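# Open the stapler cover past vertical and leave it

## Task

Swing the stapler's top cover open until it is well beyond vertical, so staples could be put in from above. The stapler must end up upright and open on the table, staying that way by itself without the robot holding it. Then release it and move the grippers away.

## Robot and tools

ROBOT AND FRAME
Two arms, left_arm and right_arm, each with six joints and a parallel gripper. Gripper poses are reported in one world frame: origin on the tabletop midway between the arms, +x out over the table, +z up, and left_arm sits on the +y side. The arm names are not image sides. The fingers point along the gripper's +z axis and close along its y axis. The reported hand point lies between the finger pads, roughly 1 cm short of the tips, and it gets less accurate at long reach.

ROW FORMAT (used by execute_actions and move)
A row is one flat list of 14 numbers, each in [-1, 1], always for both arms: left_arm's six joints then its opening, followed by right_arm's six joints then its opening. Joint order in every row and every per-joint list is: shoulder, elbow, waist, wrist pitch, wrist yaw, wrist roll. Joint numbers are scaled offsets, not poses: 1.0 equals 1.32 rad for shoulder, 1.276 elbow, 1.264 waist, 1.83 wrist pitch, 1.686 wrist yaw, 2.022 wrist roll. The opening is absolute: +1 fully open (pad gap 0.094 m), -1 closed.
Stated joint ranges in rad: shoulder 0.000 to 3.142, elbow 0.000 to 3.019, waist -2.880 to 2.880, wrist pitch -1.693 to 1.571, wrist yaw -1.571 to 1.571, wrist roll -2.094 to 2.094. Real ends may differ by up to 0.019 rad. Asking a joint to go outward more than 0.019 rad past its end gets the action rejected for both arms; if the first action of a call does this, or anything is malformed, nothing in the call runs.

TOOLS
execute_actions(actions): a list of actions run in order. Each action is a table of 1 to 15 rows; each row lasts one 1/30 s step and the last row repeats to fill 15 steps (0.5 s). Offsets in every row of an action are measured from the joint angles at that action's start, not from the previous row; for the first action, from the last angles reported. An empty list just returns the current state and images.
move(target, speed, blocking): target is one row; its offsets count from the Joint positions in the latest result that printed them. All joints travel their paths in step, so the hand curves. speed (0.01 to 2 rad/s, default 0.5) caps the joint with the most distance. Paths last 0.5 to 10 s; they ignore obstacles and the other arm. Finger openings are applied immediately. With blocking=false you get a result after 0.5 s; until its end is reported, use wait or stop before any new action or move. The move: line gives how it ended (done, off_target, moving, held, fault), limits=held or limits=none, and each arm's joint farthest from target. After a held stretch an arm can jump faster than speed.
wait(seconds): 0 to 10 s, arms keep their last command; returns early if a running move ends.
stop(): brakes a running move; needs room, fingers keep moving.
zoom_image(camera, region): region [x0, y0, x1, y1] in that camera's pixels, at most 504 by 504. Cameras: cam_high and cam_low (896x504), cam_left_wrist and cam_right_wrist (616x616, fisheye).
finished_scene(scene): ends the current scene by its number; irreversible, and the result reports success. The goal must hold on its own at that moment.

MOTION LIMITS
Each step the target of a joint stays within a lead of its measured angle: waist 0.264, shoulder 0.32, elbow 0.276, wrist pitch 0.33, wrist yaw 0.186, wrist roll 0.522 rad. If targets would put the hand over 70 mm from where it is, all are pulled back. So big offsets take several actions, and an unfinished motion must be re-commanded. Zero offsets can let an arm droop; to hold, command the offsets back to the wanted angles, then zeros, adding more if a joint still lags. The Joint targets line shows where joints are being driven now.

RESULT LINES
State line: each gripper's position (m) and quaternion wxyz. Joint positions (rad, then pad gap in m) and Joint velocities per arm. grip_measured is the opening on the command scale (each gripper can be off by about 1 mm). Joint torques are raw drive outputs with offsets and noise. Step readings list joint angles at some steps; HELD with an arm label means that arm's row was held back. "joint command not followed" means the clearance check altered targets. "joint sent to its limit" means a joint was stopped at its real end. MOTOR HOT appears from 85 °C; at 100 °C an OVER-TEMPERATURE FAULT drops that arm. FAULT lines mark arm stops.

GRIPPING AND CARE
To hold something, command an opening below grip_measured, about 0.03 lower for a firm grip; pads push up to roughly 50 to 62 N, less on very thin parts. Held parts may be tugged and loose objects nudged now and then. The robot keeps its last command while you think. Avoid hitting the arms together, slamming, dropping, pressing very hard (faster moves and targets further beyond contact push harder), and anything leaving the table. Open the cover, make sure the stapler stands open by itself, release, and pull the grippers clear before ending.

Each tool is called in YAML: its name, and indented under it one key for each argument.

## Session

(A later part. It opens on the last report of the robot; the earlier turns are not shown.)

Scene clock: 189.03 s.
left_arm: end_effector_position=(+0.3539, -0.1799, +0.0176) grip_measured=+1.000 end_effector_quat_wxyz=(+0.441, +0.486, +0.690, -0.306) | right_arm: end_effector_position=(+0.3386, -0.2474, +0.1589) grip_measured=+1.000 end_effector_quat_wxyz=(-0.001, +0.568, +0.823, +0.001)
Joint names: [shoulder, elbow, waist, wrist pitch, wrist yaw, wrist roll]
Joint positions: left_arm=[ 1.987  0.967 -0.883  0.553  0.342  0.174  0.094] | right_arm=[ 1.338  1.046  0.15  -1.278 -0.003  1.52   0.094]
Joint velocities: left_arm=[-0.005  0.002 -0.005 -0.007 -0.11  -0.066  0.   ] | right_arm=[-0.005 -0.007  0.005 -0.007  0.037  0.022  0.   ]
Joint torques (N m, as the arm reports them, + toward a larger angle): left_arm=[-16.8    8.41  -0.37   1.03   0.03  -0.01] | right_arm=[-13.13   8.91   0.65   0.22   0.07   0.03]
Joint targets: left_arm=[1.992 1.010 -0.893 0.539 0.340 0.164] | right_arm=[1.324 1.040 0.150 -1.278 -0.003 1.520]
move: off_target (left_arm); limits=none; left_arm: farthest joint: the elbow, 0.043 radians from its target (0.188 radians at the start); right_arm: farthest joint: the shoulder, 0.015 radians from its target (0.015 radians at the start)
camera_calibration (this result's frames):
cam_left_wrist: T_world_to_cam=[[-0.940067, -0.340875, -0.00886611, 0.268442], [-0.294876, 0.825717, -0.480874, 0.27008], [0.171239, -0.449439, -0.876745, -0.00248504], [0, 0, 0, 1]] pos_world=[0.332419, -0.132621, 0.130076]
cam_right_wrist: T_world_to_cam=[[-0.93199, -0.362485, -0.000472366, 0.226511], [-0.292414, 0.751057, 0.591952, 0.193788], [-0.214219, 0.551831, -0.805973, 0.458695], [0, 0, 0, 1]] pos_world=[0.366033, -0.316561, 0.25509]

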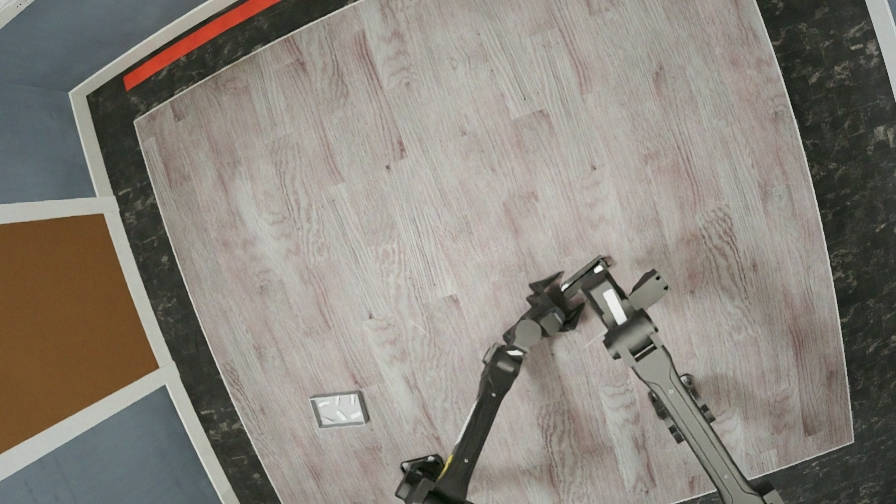

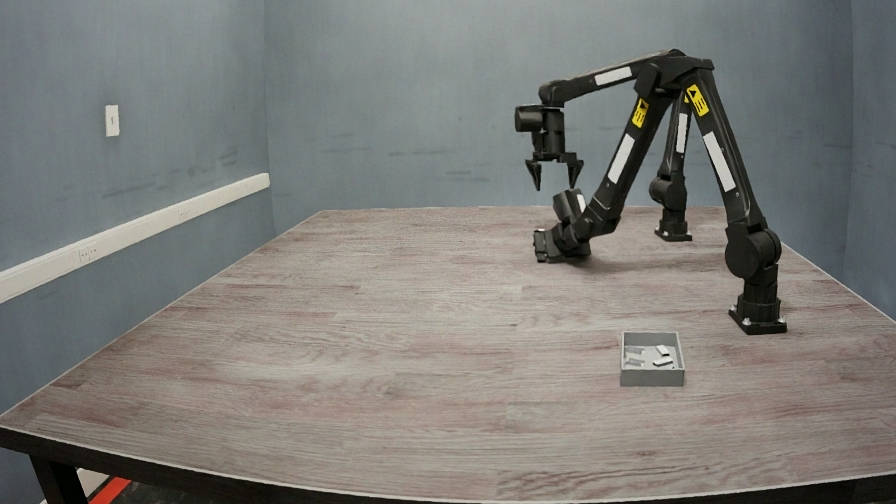

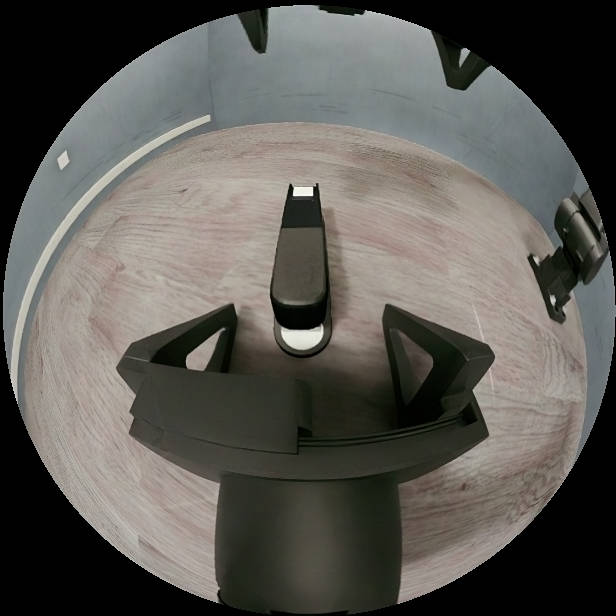

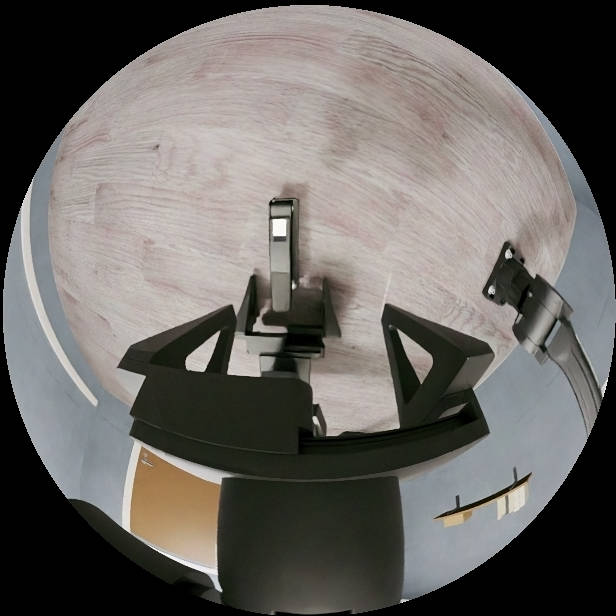

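move:
  target: [0.0212,0.047,-0.0079,-0.0077,-0.0012,-0.005,1, -0.011,-0.005,0,0,0,0,1]
  speed: 0.1

Scene clock: 196.17 s.
left_arm: end_effector_position=(+0.3583, -0.1848, +0.0173) grip_measured=+1.000 end_effector_quat_wxyz=(+0.443, +0.484, +0.689, -0.307) | right_arm: end_effector_position=(+0.3386, -0.2474, +0.1589) grip_measured=+1.000 end_effector_quat_wxyz=(-0.001, +0.568, +0.823, +0.001)
Joint names: [shoulder, elbow, waist, wrist pitch, wrist yaw, wrist roll]
Joint positions: left_arm=[ 2.     0.986 -0.883  0.552  0.342  0.171  0.094] | right_arm=[ 1.338  1.046  0.15  -1.278 -0.003  1.52   0.094]
Joint velocities: left_arm=[-0.005  0.002 -0.015  0.002  0.037  0.081  0.   ] | right_arm=[ 0.005 -0.007 -0.005 -0.012 -0.125 -0.007  0.   ]
Joint torques (N m, as the arm reports them, + toward a larger angle): left_arm=[-16.1    8.27  -0.38   1.11   0.01   0.01] | right_arm=[-13.12   8.92   0.65   0.23   0.06   0.04]
Joint targets: left_arm=[2.015 1.027 -0.893 0.538 0.340 0.164] | right_arm=[1.324 1.040 0.150 -1.278 -0.003 1.520]
move: off_target (left_arm); limits=none; left_arm: farthest joint: the elbow, 0.041 radians from its target (0.060 radians at the start); right_arm: farthest joint: the shoulder, 0.015 radians from its target (0.015 radians at the start)
camera_calibration (this result's frames):
cam_left_wrist: T_world_to_cam=[[-0.939617, -0.34213, -0.00823151, 0.270494], [-0.295348, 0.822817, -0.485532, 0.274994], [0.172888, -0.453783, -0.87418, -0.00714502], [0, 0, 0, 1]] pos_world=[0.336614, -0.136968, 0.129499]
cam_right_wrist: T_world_to_cam=[[-0.93199, -0.362485, -0.000472366, 0.226511], [-0.292414, 0.751057, 0.591952, 0.193788], [-0.214219, 0.551831, -0.805973, 0.458695], [0, 0, 0, 1]] pos_world=[0.366033, -0.316561, 0.25509]

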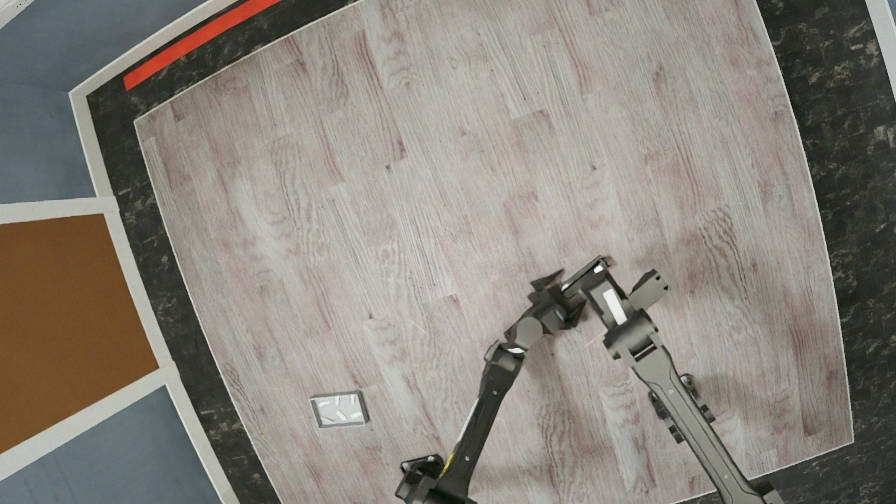

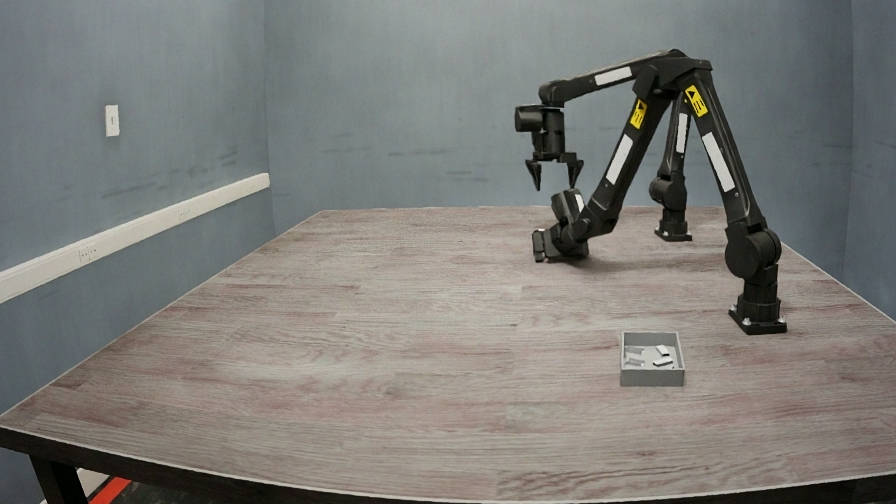

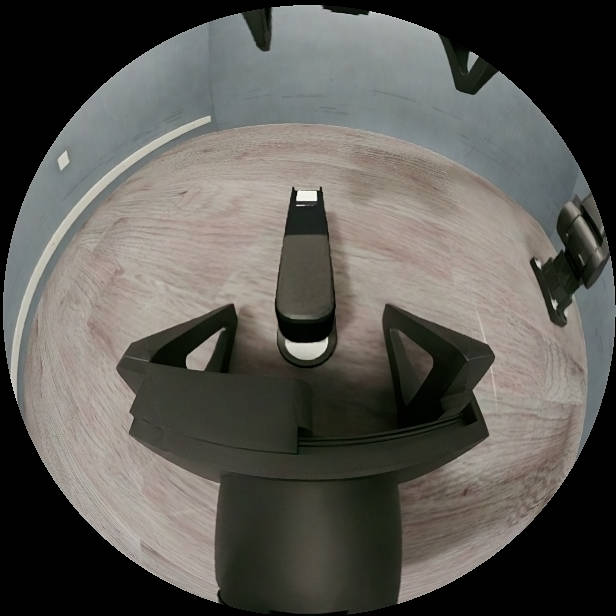

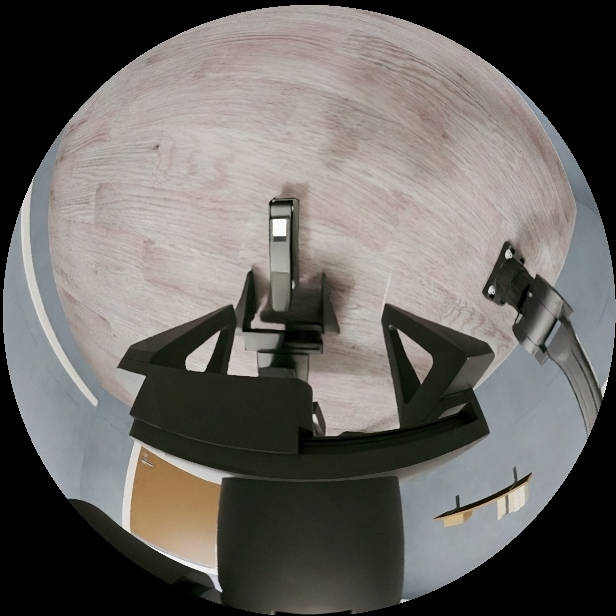

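move:
  target: [0.0076,0.032,-0.0079,-0.0077,-0.0012,-0.0035,-0.30, -0.011,-0.005,0,0,0,0,1]
  speed: 0.1

Scene clock: 200.40 s.
left_arm: end_effector_position=(+0.3586, -0.1847, +0.0172) grip_measured=-0.280 end_effector_quat_wxyz=(+0.443, +0.484, +0.690, -0.306) | right_arm: end_effector_position=(+0.3386, -0.2474, +0.1589) grip_measured=+1.000 end_effector_quat_wxyz=(-0.001, +0.568, +0.823, +0.001)
Joint names: [shoulder, elbow, waist, wrist pitch, wrist yaw, wrist roll]
Joint positions: left_arm=[ 2.     0.986 -0.883  0.552  0.34   0.171  0.034] | right_arm=[ 1.338  1.046  0.15  -1.278 -0.003  1.52   0.094]
Joint velocities: left_arm=[-0.005  0.002  0.005 -0.007 -0.022 -0.037  0.001] | right_arm=[-0.015  0.007  0.005 -0.007 -0.037  0.007  0.   ]
Joint torques (N m, as the arm reports them, + toward a larger angle): left_arm=[-16.53   8.3   -0.15   1.04   0.13   0.01] | right_arm=[-13.13   8.91   0.62   0.24   0.06   0.03]
Joint targets: left_arm=[2.010 1.027 -0.893 0.538 0.340 0.164] | right_arm=[1.324 1.040 0.150 -1.278 -0.003 1.520]
move: off_target (left_arm); limits=none; left_arm: farthest joint: the elbow, 0.041 radians from its target (0.041 radians at the start); right_arm: farthest joint: the shoulder, 0.015 radians from its target (0.015 radians at the start)
camera_calibration (this result's frames):
cam_left_wrist: T_world_to_cam=[[-0.939026, -0.343729, -0.0090199, 0.270323], [-0.296446, 0.822587, -0.485253, 0.275295], [0.174215, -0.452991, -0.874327, -0.00750565], [0, 0, 0, 1]] pos_world=[0.336757, -0.136936, 0.129464]
cam_right_wrist: T_world_to_cam=[[-0.93199, -0.362485, -0.000472366, 0.226511], [-0.292414, 0.751057, 0.591952, 0.193788], [-0.214219, 0.551831, -0.805973, 0.458695], [0, 0, 0, 1]] pos_world=[0.366033, -0.316561, 0.25509]

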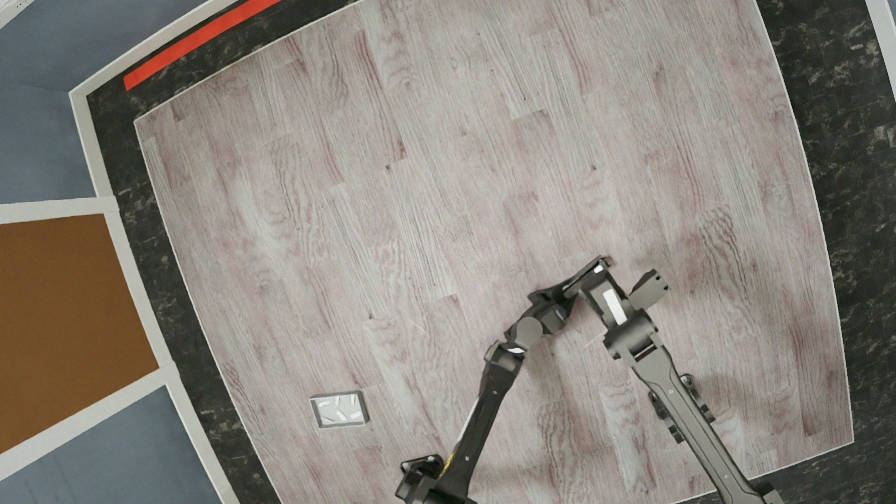

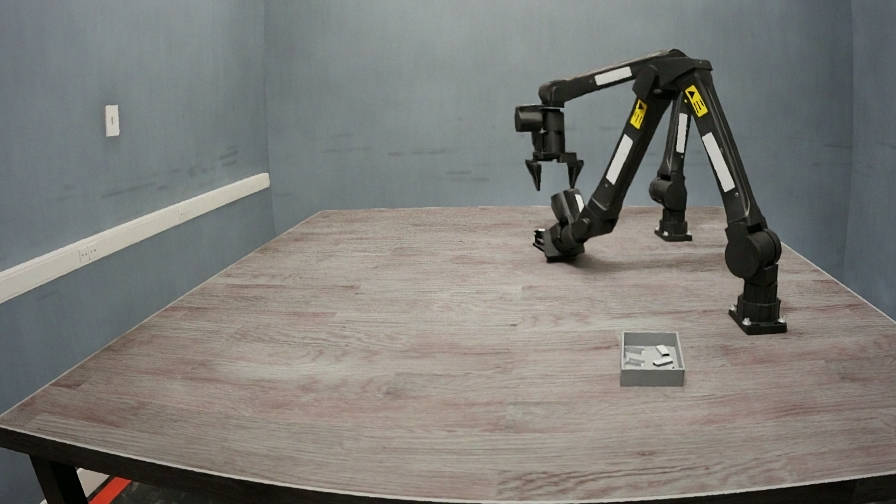

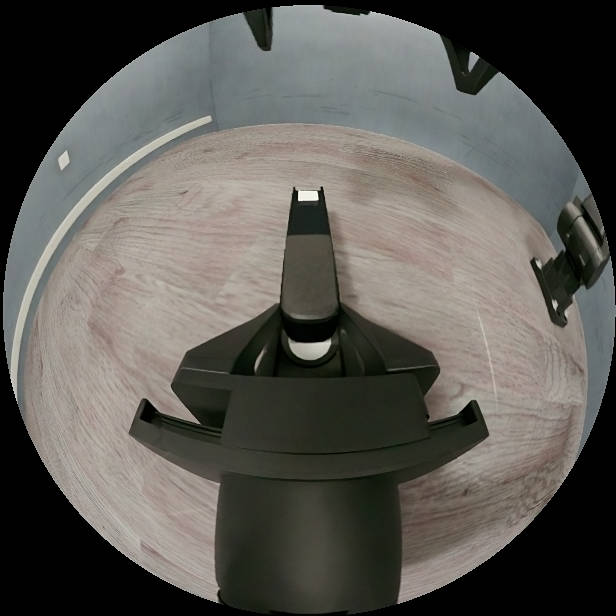

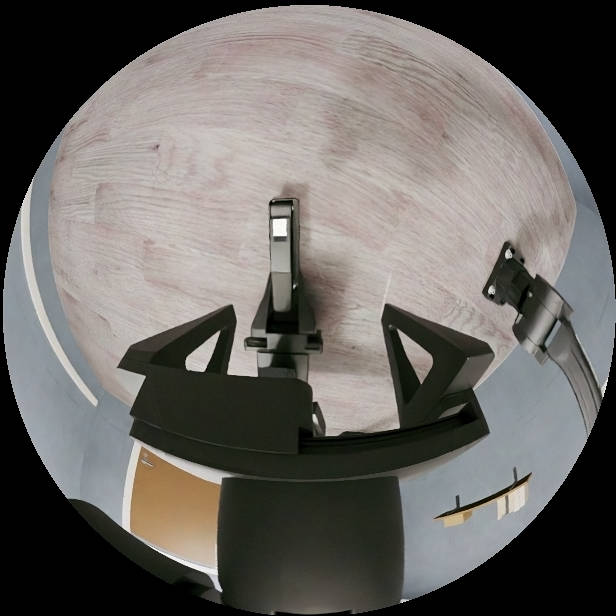

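move:
  target: [0.0076,0.032,-0.0079,-0.0077,0,-0.0035,-0.32, 0.1122,-0.0421,0.054,0.1093,0.002,0.0425,0.3]
  speed: 0.4

Scene clock: 215.57 s.
left_arm: end_effector_position=(+0.3586, -0.1847, +0.0172) grip_measured=-0.280 end_effector_quat_wxyz=(+0.443, +0.484, +0.690, -0.306) | right_arm: end_effector_position=(+0.3553, -0.2164, +0.0918) grip_measured=+0.301 end_effector_quat_wxyz=(-0.000, +0.574, +0.819, +0.003)
Joint names: [shoulder, elbow, waist, wrist pitch, wrist yaw, wrist roll]
Joint positions: left_arm=[ 2.     0.986 -0.883  0.552  0.34   0.171  0.034] | right_arm=[ 1.474  0.995  0.212 -1.087 -0.003  1.596  0.061]
Joint velocities: left_arm=[ 0.015  0.002  0.005  0.017  0.007 -0.022 -0.   ] | right_arm=[-0.005  0.007  0.005  0.007 -0.081  0.022 -0.   ]
Joint torques (N m, as the arm reports them, + toward a larger angle): left_arm=[-16.45   8.34  -0.24   1.11   0.14   0.  ] | right_arm=[-12.18   8.53   1.21   0.55   0.2    0.13]
Joint targets: left_arm=[2.010 1.027 -0.893 0.538 0.340 0.164] | right_arm=[1.486 0.993 0.218 -1.078 -0.000 1.605]
move: off_target (left_arm); limits=none; left_arm: farthest joint: the elbow, 0.041 radians from its target (0.041 radians at the start); right_arm: farthest joint: the shoulder, 0.012 radians from its target (0.148 radians at the start)
camera_calibration (this result's frames):
cam_left_wrist: T_world_to_cam=[[-0.938907, -0.344049, -0.00917764, 0.270288], [-0.296665, 0.82254, -0.485198, 0.275355], [0.174481, -0.452833, -0.874356, -0.00757773], [0, 0, 0, 1]] pos_world=[0.336786, -0.13693, 0.129457]
cam_right_wrist: T_world_to_cam=[[-0.937007, -0.349292, -0.00366171, 0.258244], [-0.283527, 0.754378, 0.592052, 0.212673], [-0.204037, 0.555795, -0.805891, 0.388265], [0, 0, 0, 1]] pos_world=[0.381495, -0.286029, 0.187931]

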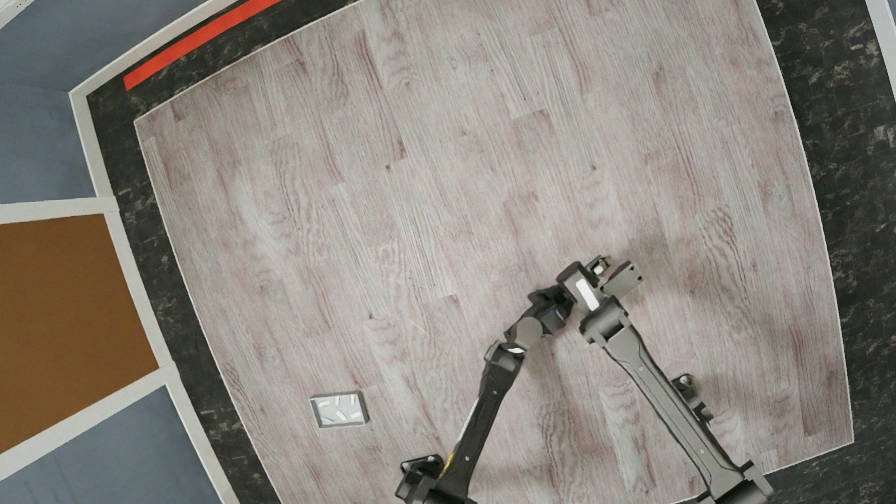

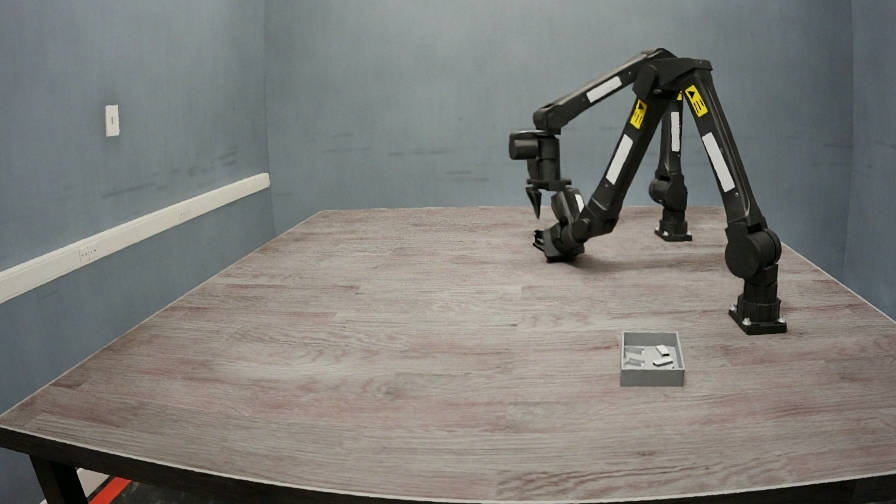

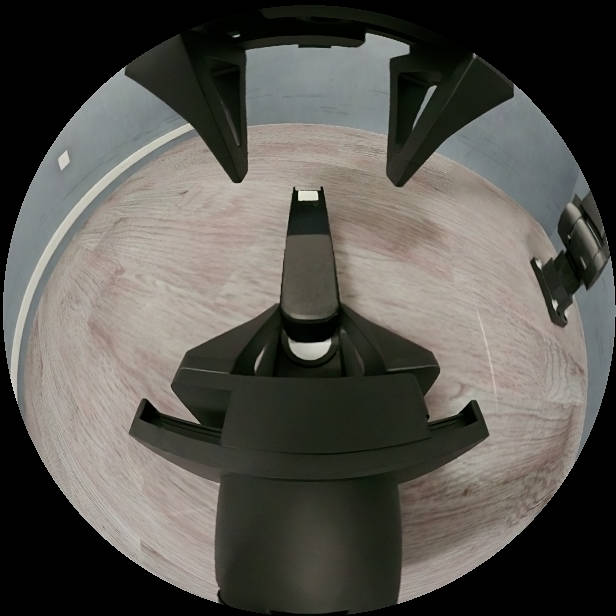

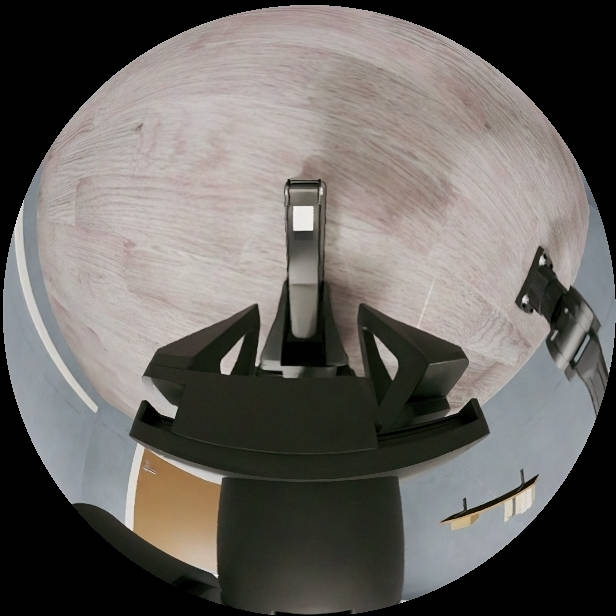

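zoom_image:
  camera: "cam_right_wrist"
  region: [230, 160, 390, 350]

zoom_image:
  camera: "cam_low"
  region: [480, 150, 640, 280]

Region (230, 160, 390, 350) of cam_right_wrist's 616x616 image, scaled by 2.653, with more detail than that image has; it fills the left 424 columns of this view, and the rest is white.

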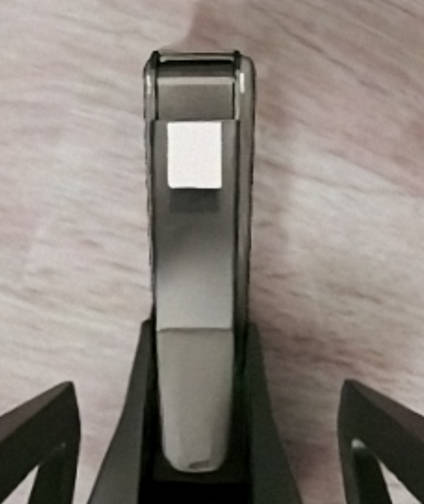

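Region (480, 150, 640, 280) of cam_low's 896x504 image, scaled by 3.150, with more detail than that image has; it fills the top 410 rows of this view, and the rest is white.

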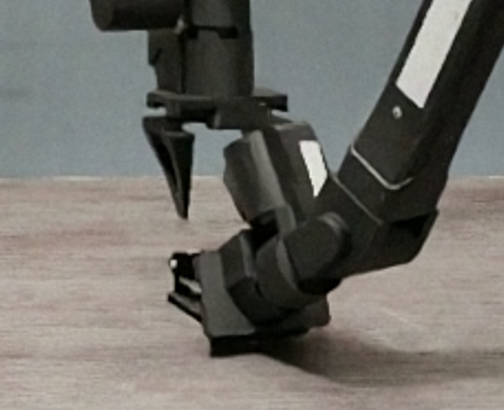

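move:
  target: [0.0076,0.032,-0.0079,-0.0077,0,-0.0035,-0.32, 0.0692,-0.0432,-0.0146,0.0746,0.002,-0.0099,0.3]
  speed: 0.2

Scene clock: 227.00 s.
left_arm: end_effector_position=(+0.3586, -0.1847, +0.0172) grip_measured=-0.280 end_effector_quat_wxyz=(+0.443, +0.484, +0.690, -0.306) | right_arm: end_effector_position=(+0.3613, -0.2182, +0.0497) grip_measured=+0.301 end_effector_quat_wxyz=(+0.002, +0.573, +0.819, +0.006)
Joint names: [shoulder, elbow, waist, wrist pitch, wrist yaw, wrist roll]
Joint positions: left_arm=[ 2.     0.986 -0.883  0.552  0.34   0.171  0.034] | right_arm=[ 1.543  0.944  0.202 -0.959 -0.003  1.585  0.061]
Joint velocities: left_arm=[-0.005 -0.012 -0.005 -0.012  0.007 -0.037 -0.   ] | right_arm=[ 0.015  0.007  0.005  0.012  0.007 -0.037 -0.   ]
Joint torques (N m, as the arm reports them, + toward a larger angle): left_arm=[-16.51   8.35  -0.3    1.11   0.14   0.01] | right_arm=[-11.86   7.85  -0.15   0.65   0.2   -0.1 ]
Joint targets: left_arm=[2.010 1.027 -0.893 0.538 0.340 0.164] | right_arm=[1.566 0.939 0.193 -0.950 0.000 1.576]
move: off_target (left_arm, right_arm); limits=none; left_arm: farthest joint: the elbow, 0.041 radians from its target (0.041 radians at the start); right_arm: farthest joint: the shoulder, 0.022 radians from its target (0.091 radians at the start)
camera_calibration (this result's frames):
cam_left_wrist: T_world_to_cam=[[-0.938907, -0.344049, -0.00917764, 0.270288], [-0.296665, 0.82254, -0.485198, 0.275355], [0.174481, -0.452833, -0.874356, -0.00757773], [0, 0, 0, 1]] pos_world=[0.336786, -0.13693, 0.129457]
cam_right_wrist: T_world_to_cam=[[-0.936544, -0.350341, -0.0120909, 0.26312], [-0.289138, 0.752514, 0.591711, 0.24224], [-0.198202, 0.557659, -0.80606, 0.354931], [0, 0, 0, 1]] pos_world=[0.386813, -0.288038, 0.14594]

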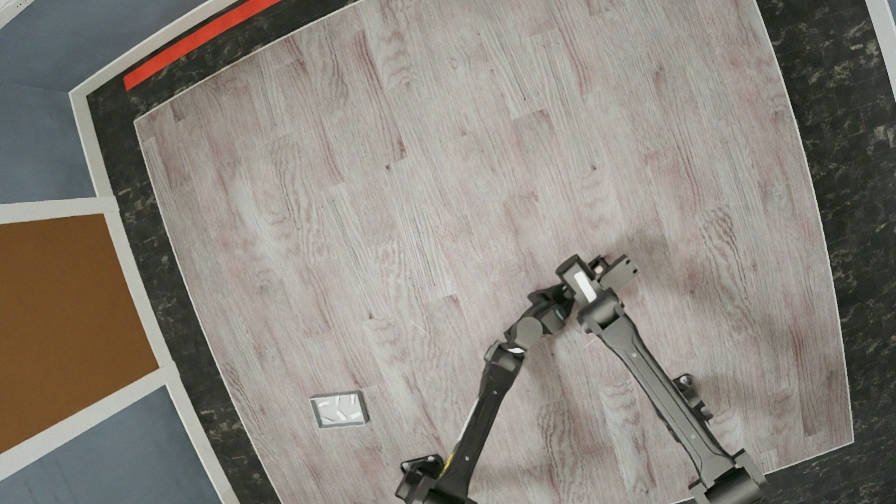

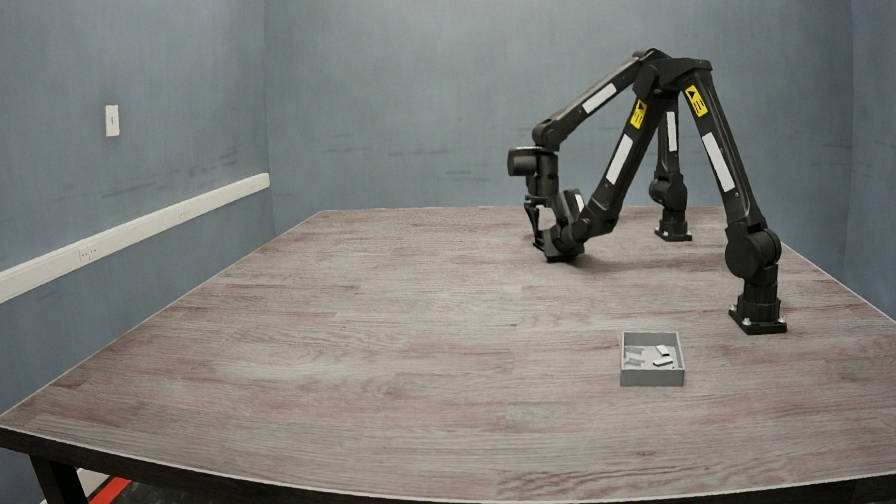

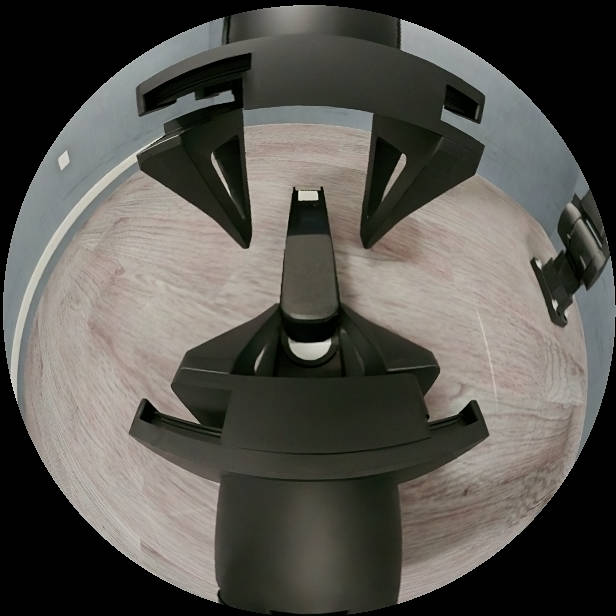

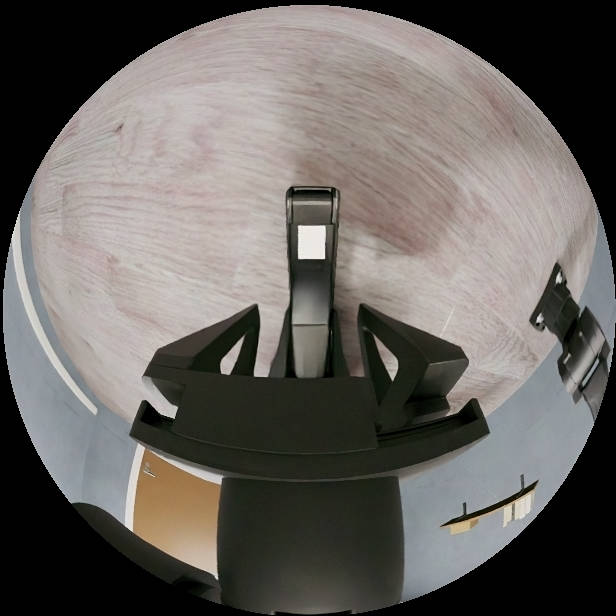

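move:
  target: [0.0076,0.032,-0.0079,-0.0077,0,-0.0035,-0.32, 0.0288,-0.0039,-0.0071,0.0049,0.0018,-0.0045,0.3]
  speed: 0.1

Scene clock: 230.90 s.
left_arm: end_effector_position=(+0.3586, -0.1847, +0.0172) grip_measured=-0.280 end_effector_quat_wxyz=(+0.443, +0.484, +0.690, -0.306) | right_arm: end_effector_position=(+0.3606, -0.2185, +0.0460) grip_measured=+0.301 end_effector_quat_wxyz=(-0.000, +0.573, +0.819, +0.002)
Joint names: [shoulder, elbow, waist, wrist pitch, wrist yaw, wrist roll]
Joint positions: left_arm=[ 2.     0.986 -0.883  0.552  0.34   0.171  0.034] | right_arm=[ 1.553  0.944  0.202 -0.959 -0.003  1.585  0.061]
Joint velocities: left_arm=[-0.015  0.002  0.005  0.022 -0.007  0.051  0.001] | right_arm=[ 0.005  0.007  0.005 -0.007  0.022  0.037  0.   ]
Joint torques (N m, as the arm reports them, + toward a larger angle): left_arm=[-16.55   8.33  -0.28   1.11   0.14   0.01] | right_arm=[-11.81   7.71  -0.11   0.56   0.2   -0.06]
Joint targets: left_arm=[2.010 1.027 -0.893 0.538 0.340 0.164] | right_arm=[1.581 0.939 0.193 -0.950 0.000 1.576]
move: off_target (left_arm, right_arm); limits=none; left_arm: farthest joint: the elbow, 0.041 radians from its target (0.041 radians at the start); right_arm: farthest joint: the shoulder, 0.028 radians from its target (0.038 radians at the start)
camera_calibration (this result's frames):
cam_left_wrist: T_world_to_cam=[[-0.938907, -0.344049, -0.00917764, 0.270288], [-0.296665, 0.82254, -0.485198, 0.275355], [0.174481, -0.452833, -0.874356, -0.00757773], [0, 0, 0, 1]] pos_world=[0.336786, -0.13693, 0.129457]
cam_right_wrist: T_world_to_cam=[[-0.936477, -0.350723, -0.00217411, 0.261691], [-0.283943, 0.754497, 0.591702, 0.243003], [-0.205883, 0.554733, -0.806154, 0.354074], [0, 0, 0, 1]] pos_world=[0.386965, -0.28798, 0.142222]

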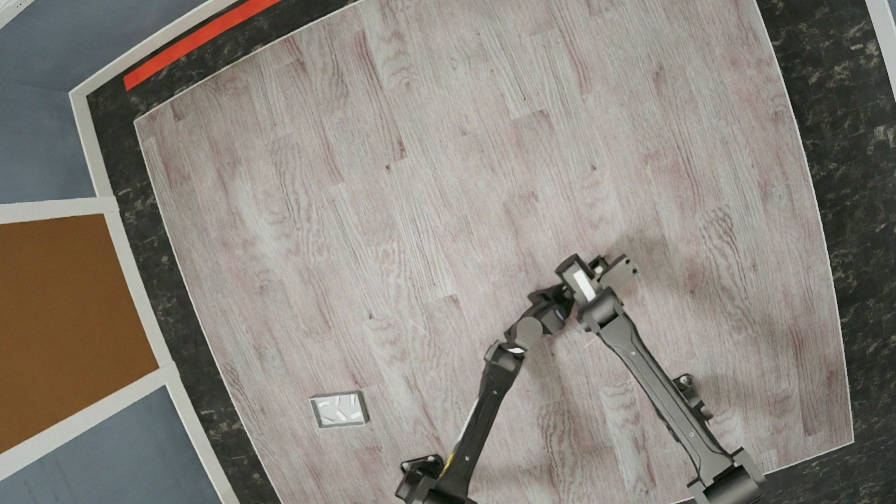

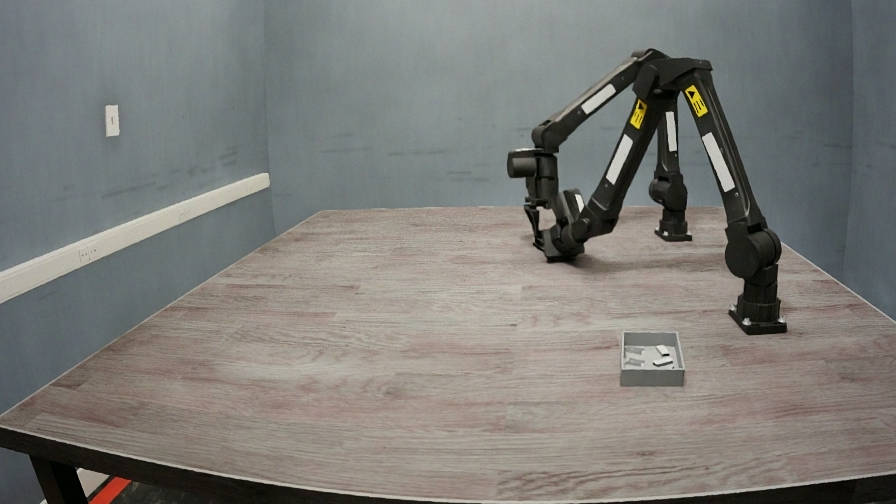

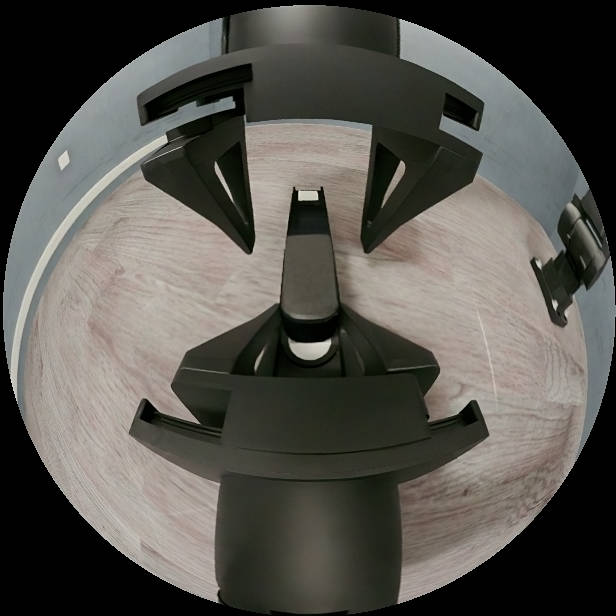

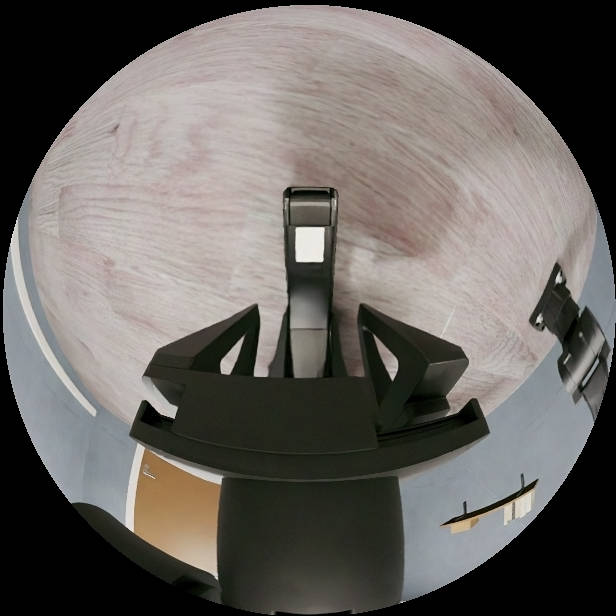

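move:
  target: [0.0076,0.032,-0.0079,-0.0077,0,-0.0035,-0.32, 0.0212,-0.0039,-0.0071,0.0049,0.0018,-0.0045,-0.55]
  speed: 0.1

Scene clock: 232.93 s.
left_arm: end_effector_position=(+0.3586, -0.1847, +0.0172) grip_measured=-0.280 end_effector_quat_wxyz=(+0.443, +0.484, +0.690, -0.306) | right_arm: end_effector_position=(+0.3606, -0.2185, +0.0460) grip_measured=-0.533 end_effector_quat_wxyz=(-0.000, +0.573, +0.819, +0.002)
Joint names: [shoulder, elbow, waist, wrist pitch, wrist yaw, wrist roll]
Joint positions: left_arm=[ 2.     0.986 -0.883  0.552  0.34   0.171  0.034] | right_arm=[ 1.553  0.944  0.202 -0.959 -0.003  1.585  0.022]
Joint velocities: left_arm=[-0.005 -0.007 -0.005  0.002 -0.007  0.022 -0.001] | right_arm=[-0.015  0.002 -0.005 -0.007  0.007 -0.007  0.   ]
Joint torques (N m, as the arm reports them, + toward a larger angle): left_arm=[-16.12   8.25  -0.13   1.09   0.15   0.01] | right_arm=[-11.85   7.71  -0.13   0.57   0.2   -0.07]
Joint targets: left_arm=[2.010 1.027 -0.893 0.538 0.340 0.164] | right_arm=[1.581 0.939 0.193 -0.950 0.000 1.576]
move: off_target (left_arm, right_arm); limits=none; left_arm: farthest joint: the elbow, 0.041 radians from its target (0.041 radians at the start); right_arm: farthest joint: the shoulder, 0.028 radians from its target (0.028 radians at the start)
camera_calibration (this result's frames):
cam_left_wrist: T_world_to_cam=[[-0.938907, -0.344049, -0.00917764, 0.270288], [-0.296665, 0.82254, -0.485198, 0.275355], [0.174481, -0.452833, -0.874356, -0.00757773], [0, 0, 0, 1]] pos_world=[0.336786, -0.13693, 0.129457]
cam_right_wrist: T_world_to_cam=[[-0.936477, -0.350723, -0.00217411, 0.261691], [-0.283943, 0.754497, 0.591702, 0.243003], [-0.205883, 0.554733, -0.806154, 0.354074], [0, 0, 0, 1]] pos_world=[0.386965, -0.28798, 0.142222]

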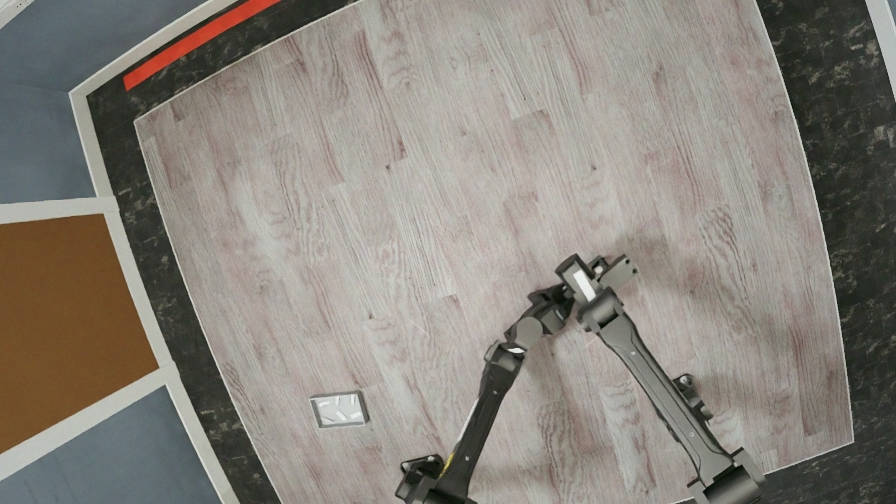

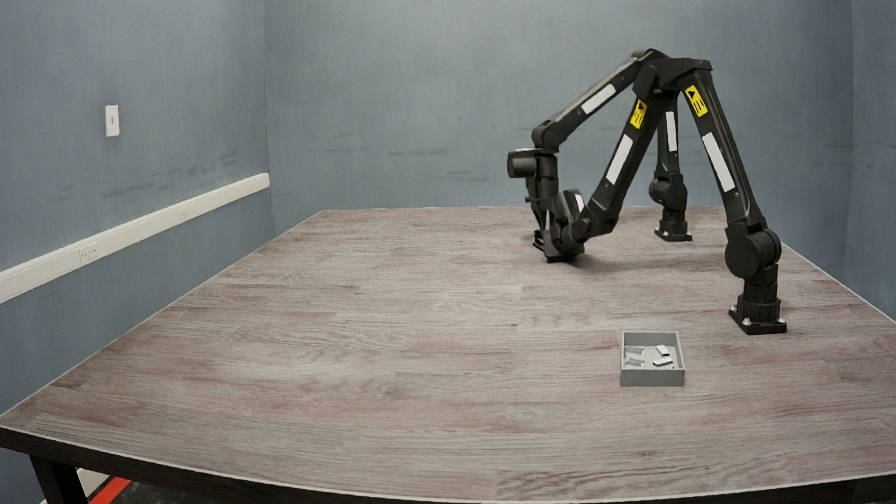

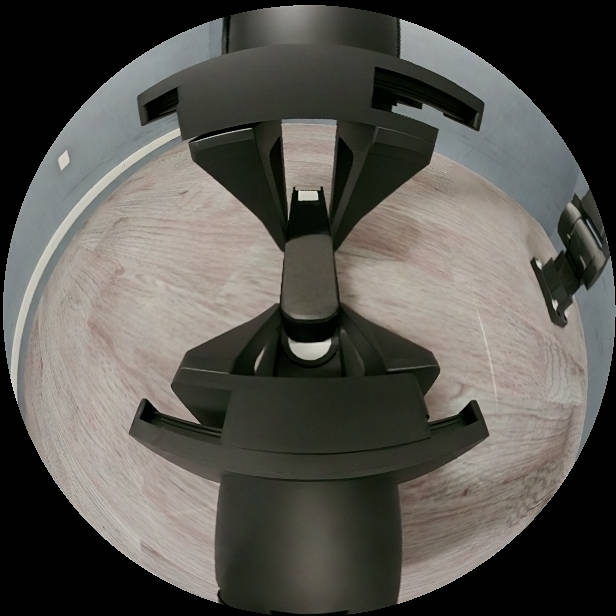

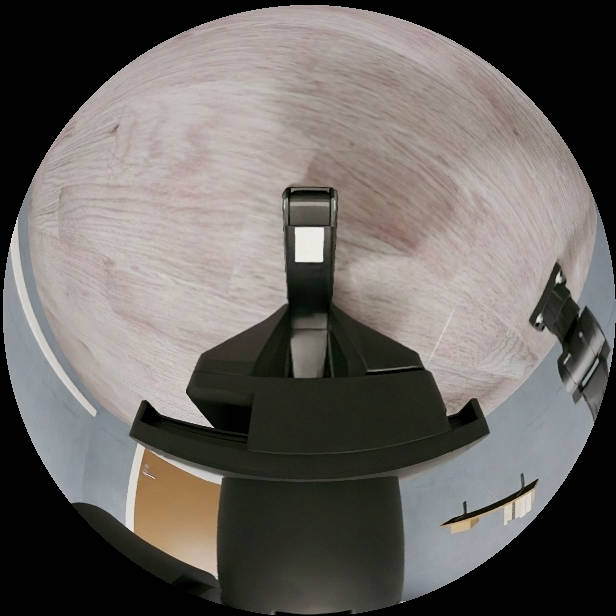

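move:
  target: [0.0076,0.032,-0.0079,-0.0077,0,-0.0035,-0.32, -0.028,-0.0039,-0.0071,-0.0164,0.0018,-0.0045,-0.565]
  speed: 0.05

Scene clock: 239.57 s.
left_arm: end_effector_position=(+0.3563, -0.1863, +0.0173) grip_measured=-0.280 end_effector_quat_wxyz=(+0.442, +0.484, +0.689, -0.309) | right_arm: end_effector_position=(+0.3578, -0.2200, +0.0465) grip_measured=-0.537 end_effector_quat_wxyz=(-0.003, +0.573, +0.819, -0.003)
Joint names: [shoulder, elbow, waist, wrist pitch, wrist yaw, wrist roll]
Joint positions: left_arm=[ 2.     0.986 -0.887  0.552  0.342  0.167  0.034] | right_arm=[ 1.552  0.944  0.201 -0.972 -0.002  1.585  0.022]
Joint velocities: left_arm=[-0.015  0.012  0.005 -0.032  0.051 -0.022 -0.001] | right_arm=[ 0.005  0.007 -0.005  0.007 -0.037 -0.022 -0.001]
Joint torques (N m, as the arm reports them, + toward a larger angle): left_arm=[-16.39   8.3    0.21   1.05   0.03   0.06] | right_arm=[-17.4    7.69  -0.02  -0.44   0.16  -0.06]
Joint targets: left_arm=[2.010 1.027 -0.893 0.538 0.340 0.164] | right_arm=[1.516 0.939 0.193 -0.989 0.000 1.576]
move: off_target (left_arm, right_arm); limits=none; left_arm: farthest joint: the elbow, 0.041 radians from its target (0.041 radians at the start); right_arm: farthest joint: the shoulder, 0.036 radians from its target (0.037 radians at the start)
camera_calibration (this result's frames):
cam_left_wrist: T_world_to_cam=[[-0.940224, -0.340527, -0.00457998, 0.268609], [-0.295614, 0.822744, -0.485495, 0.275703], [0.169092, -0.45512, -0.874227, -0.0063792], [0, 0, 0, 1]] pos_world=[0.335133, -0.138268, 0.129506]
cam_right_wrist: T_world_to_cam=[[-0.936703, -0.349992, 0.00964686, 0.258294], [-0.276993, 0.75762, 0.591006, 0.241333], [-0.214156, 0.550924, -0.80661, 0.356844], [0, 0, 0, 1]] pos_world=[0.385213, -0.289032, 0.142713]

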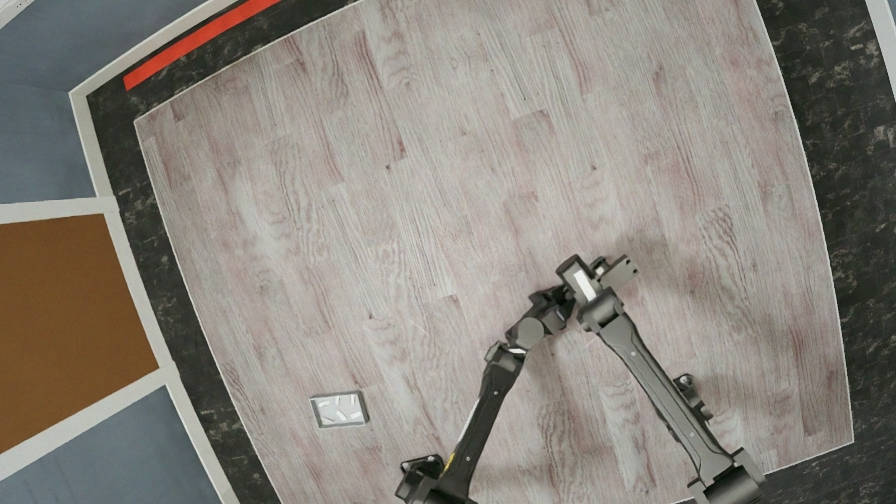

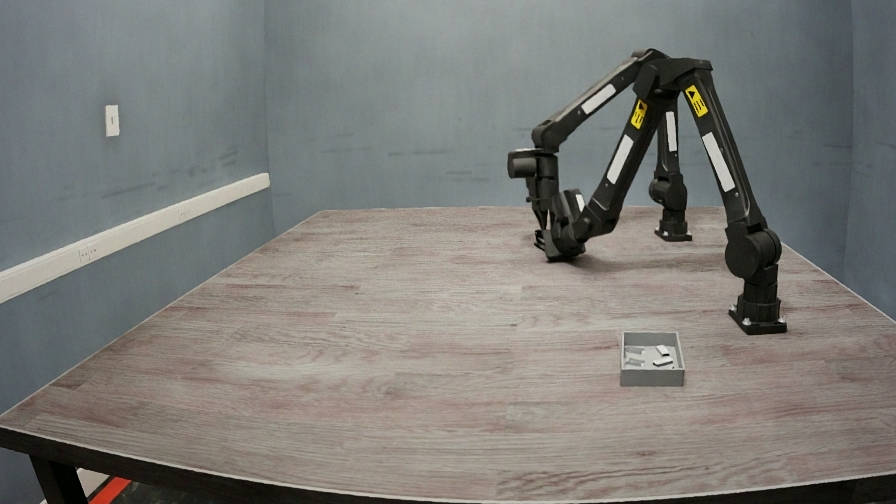

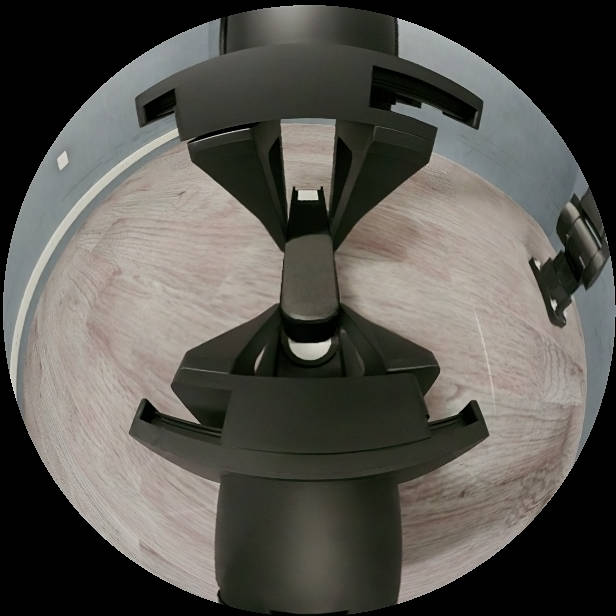

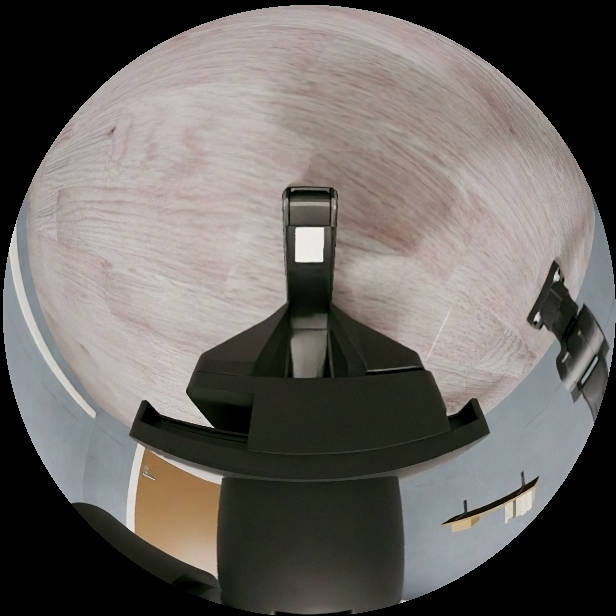

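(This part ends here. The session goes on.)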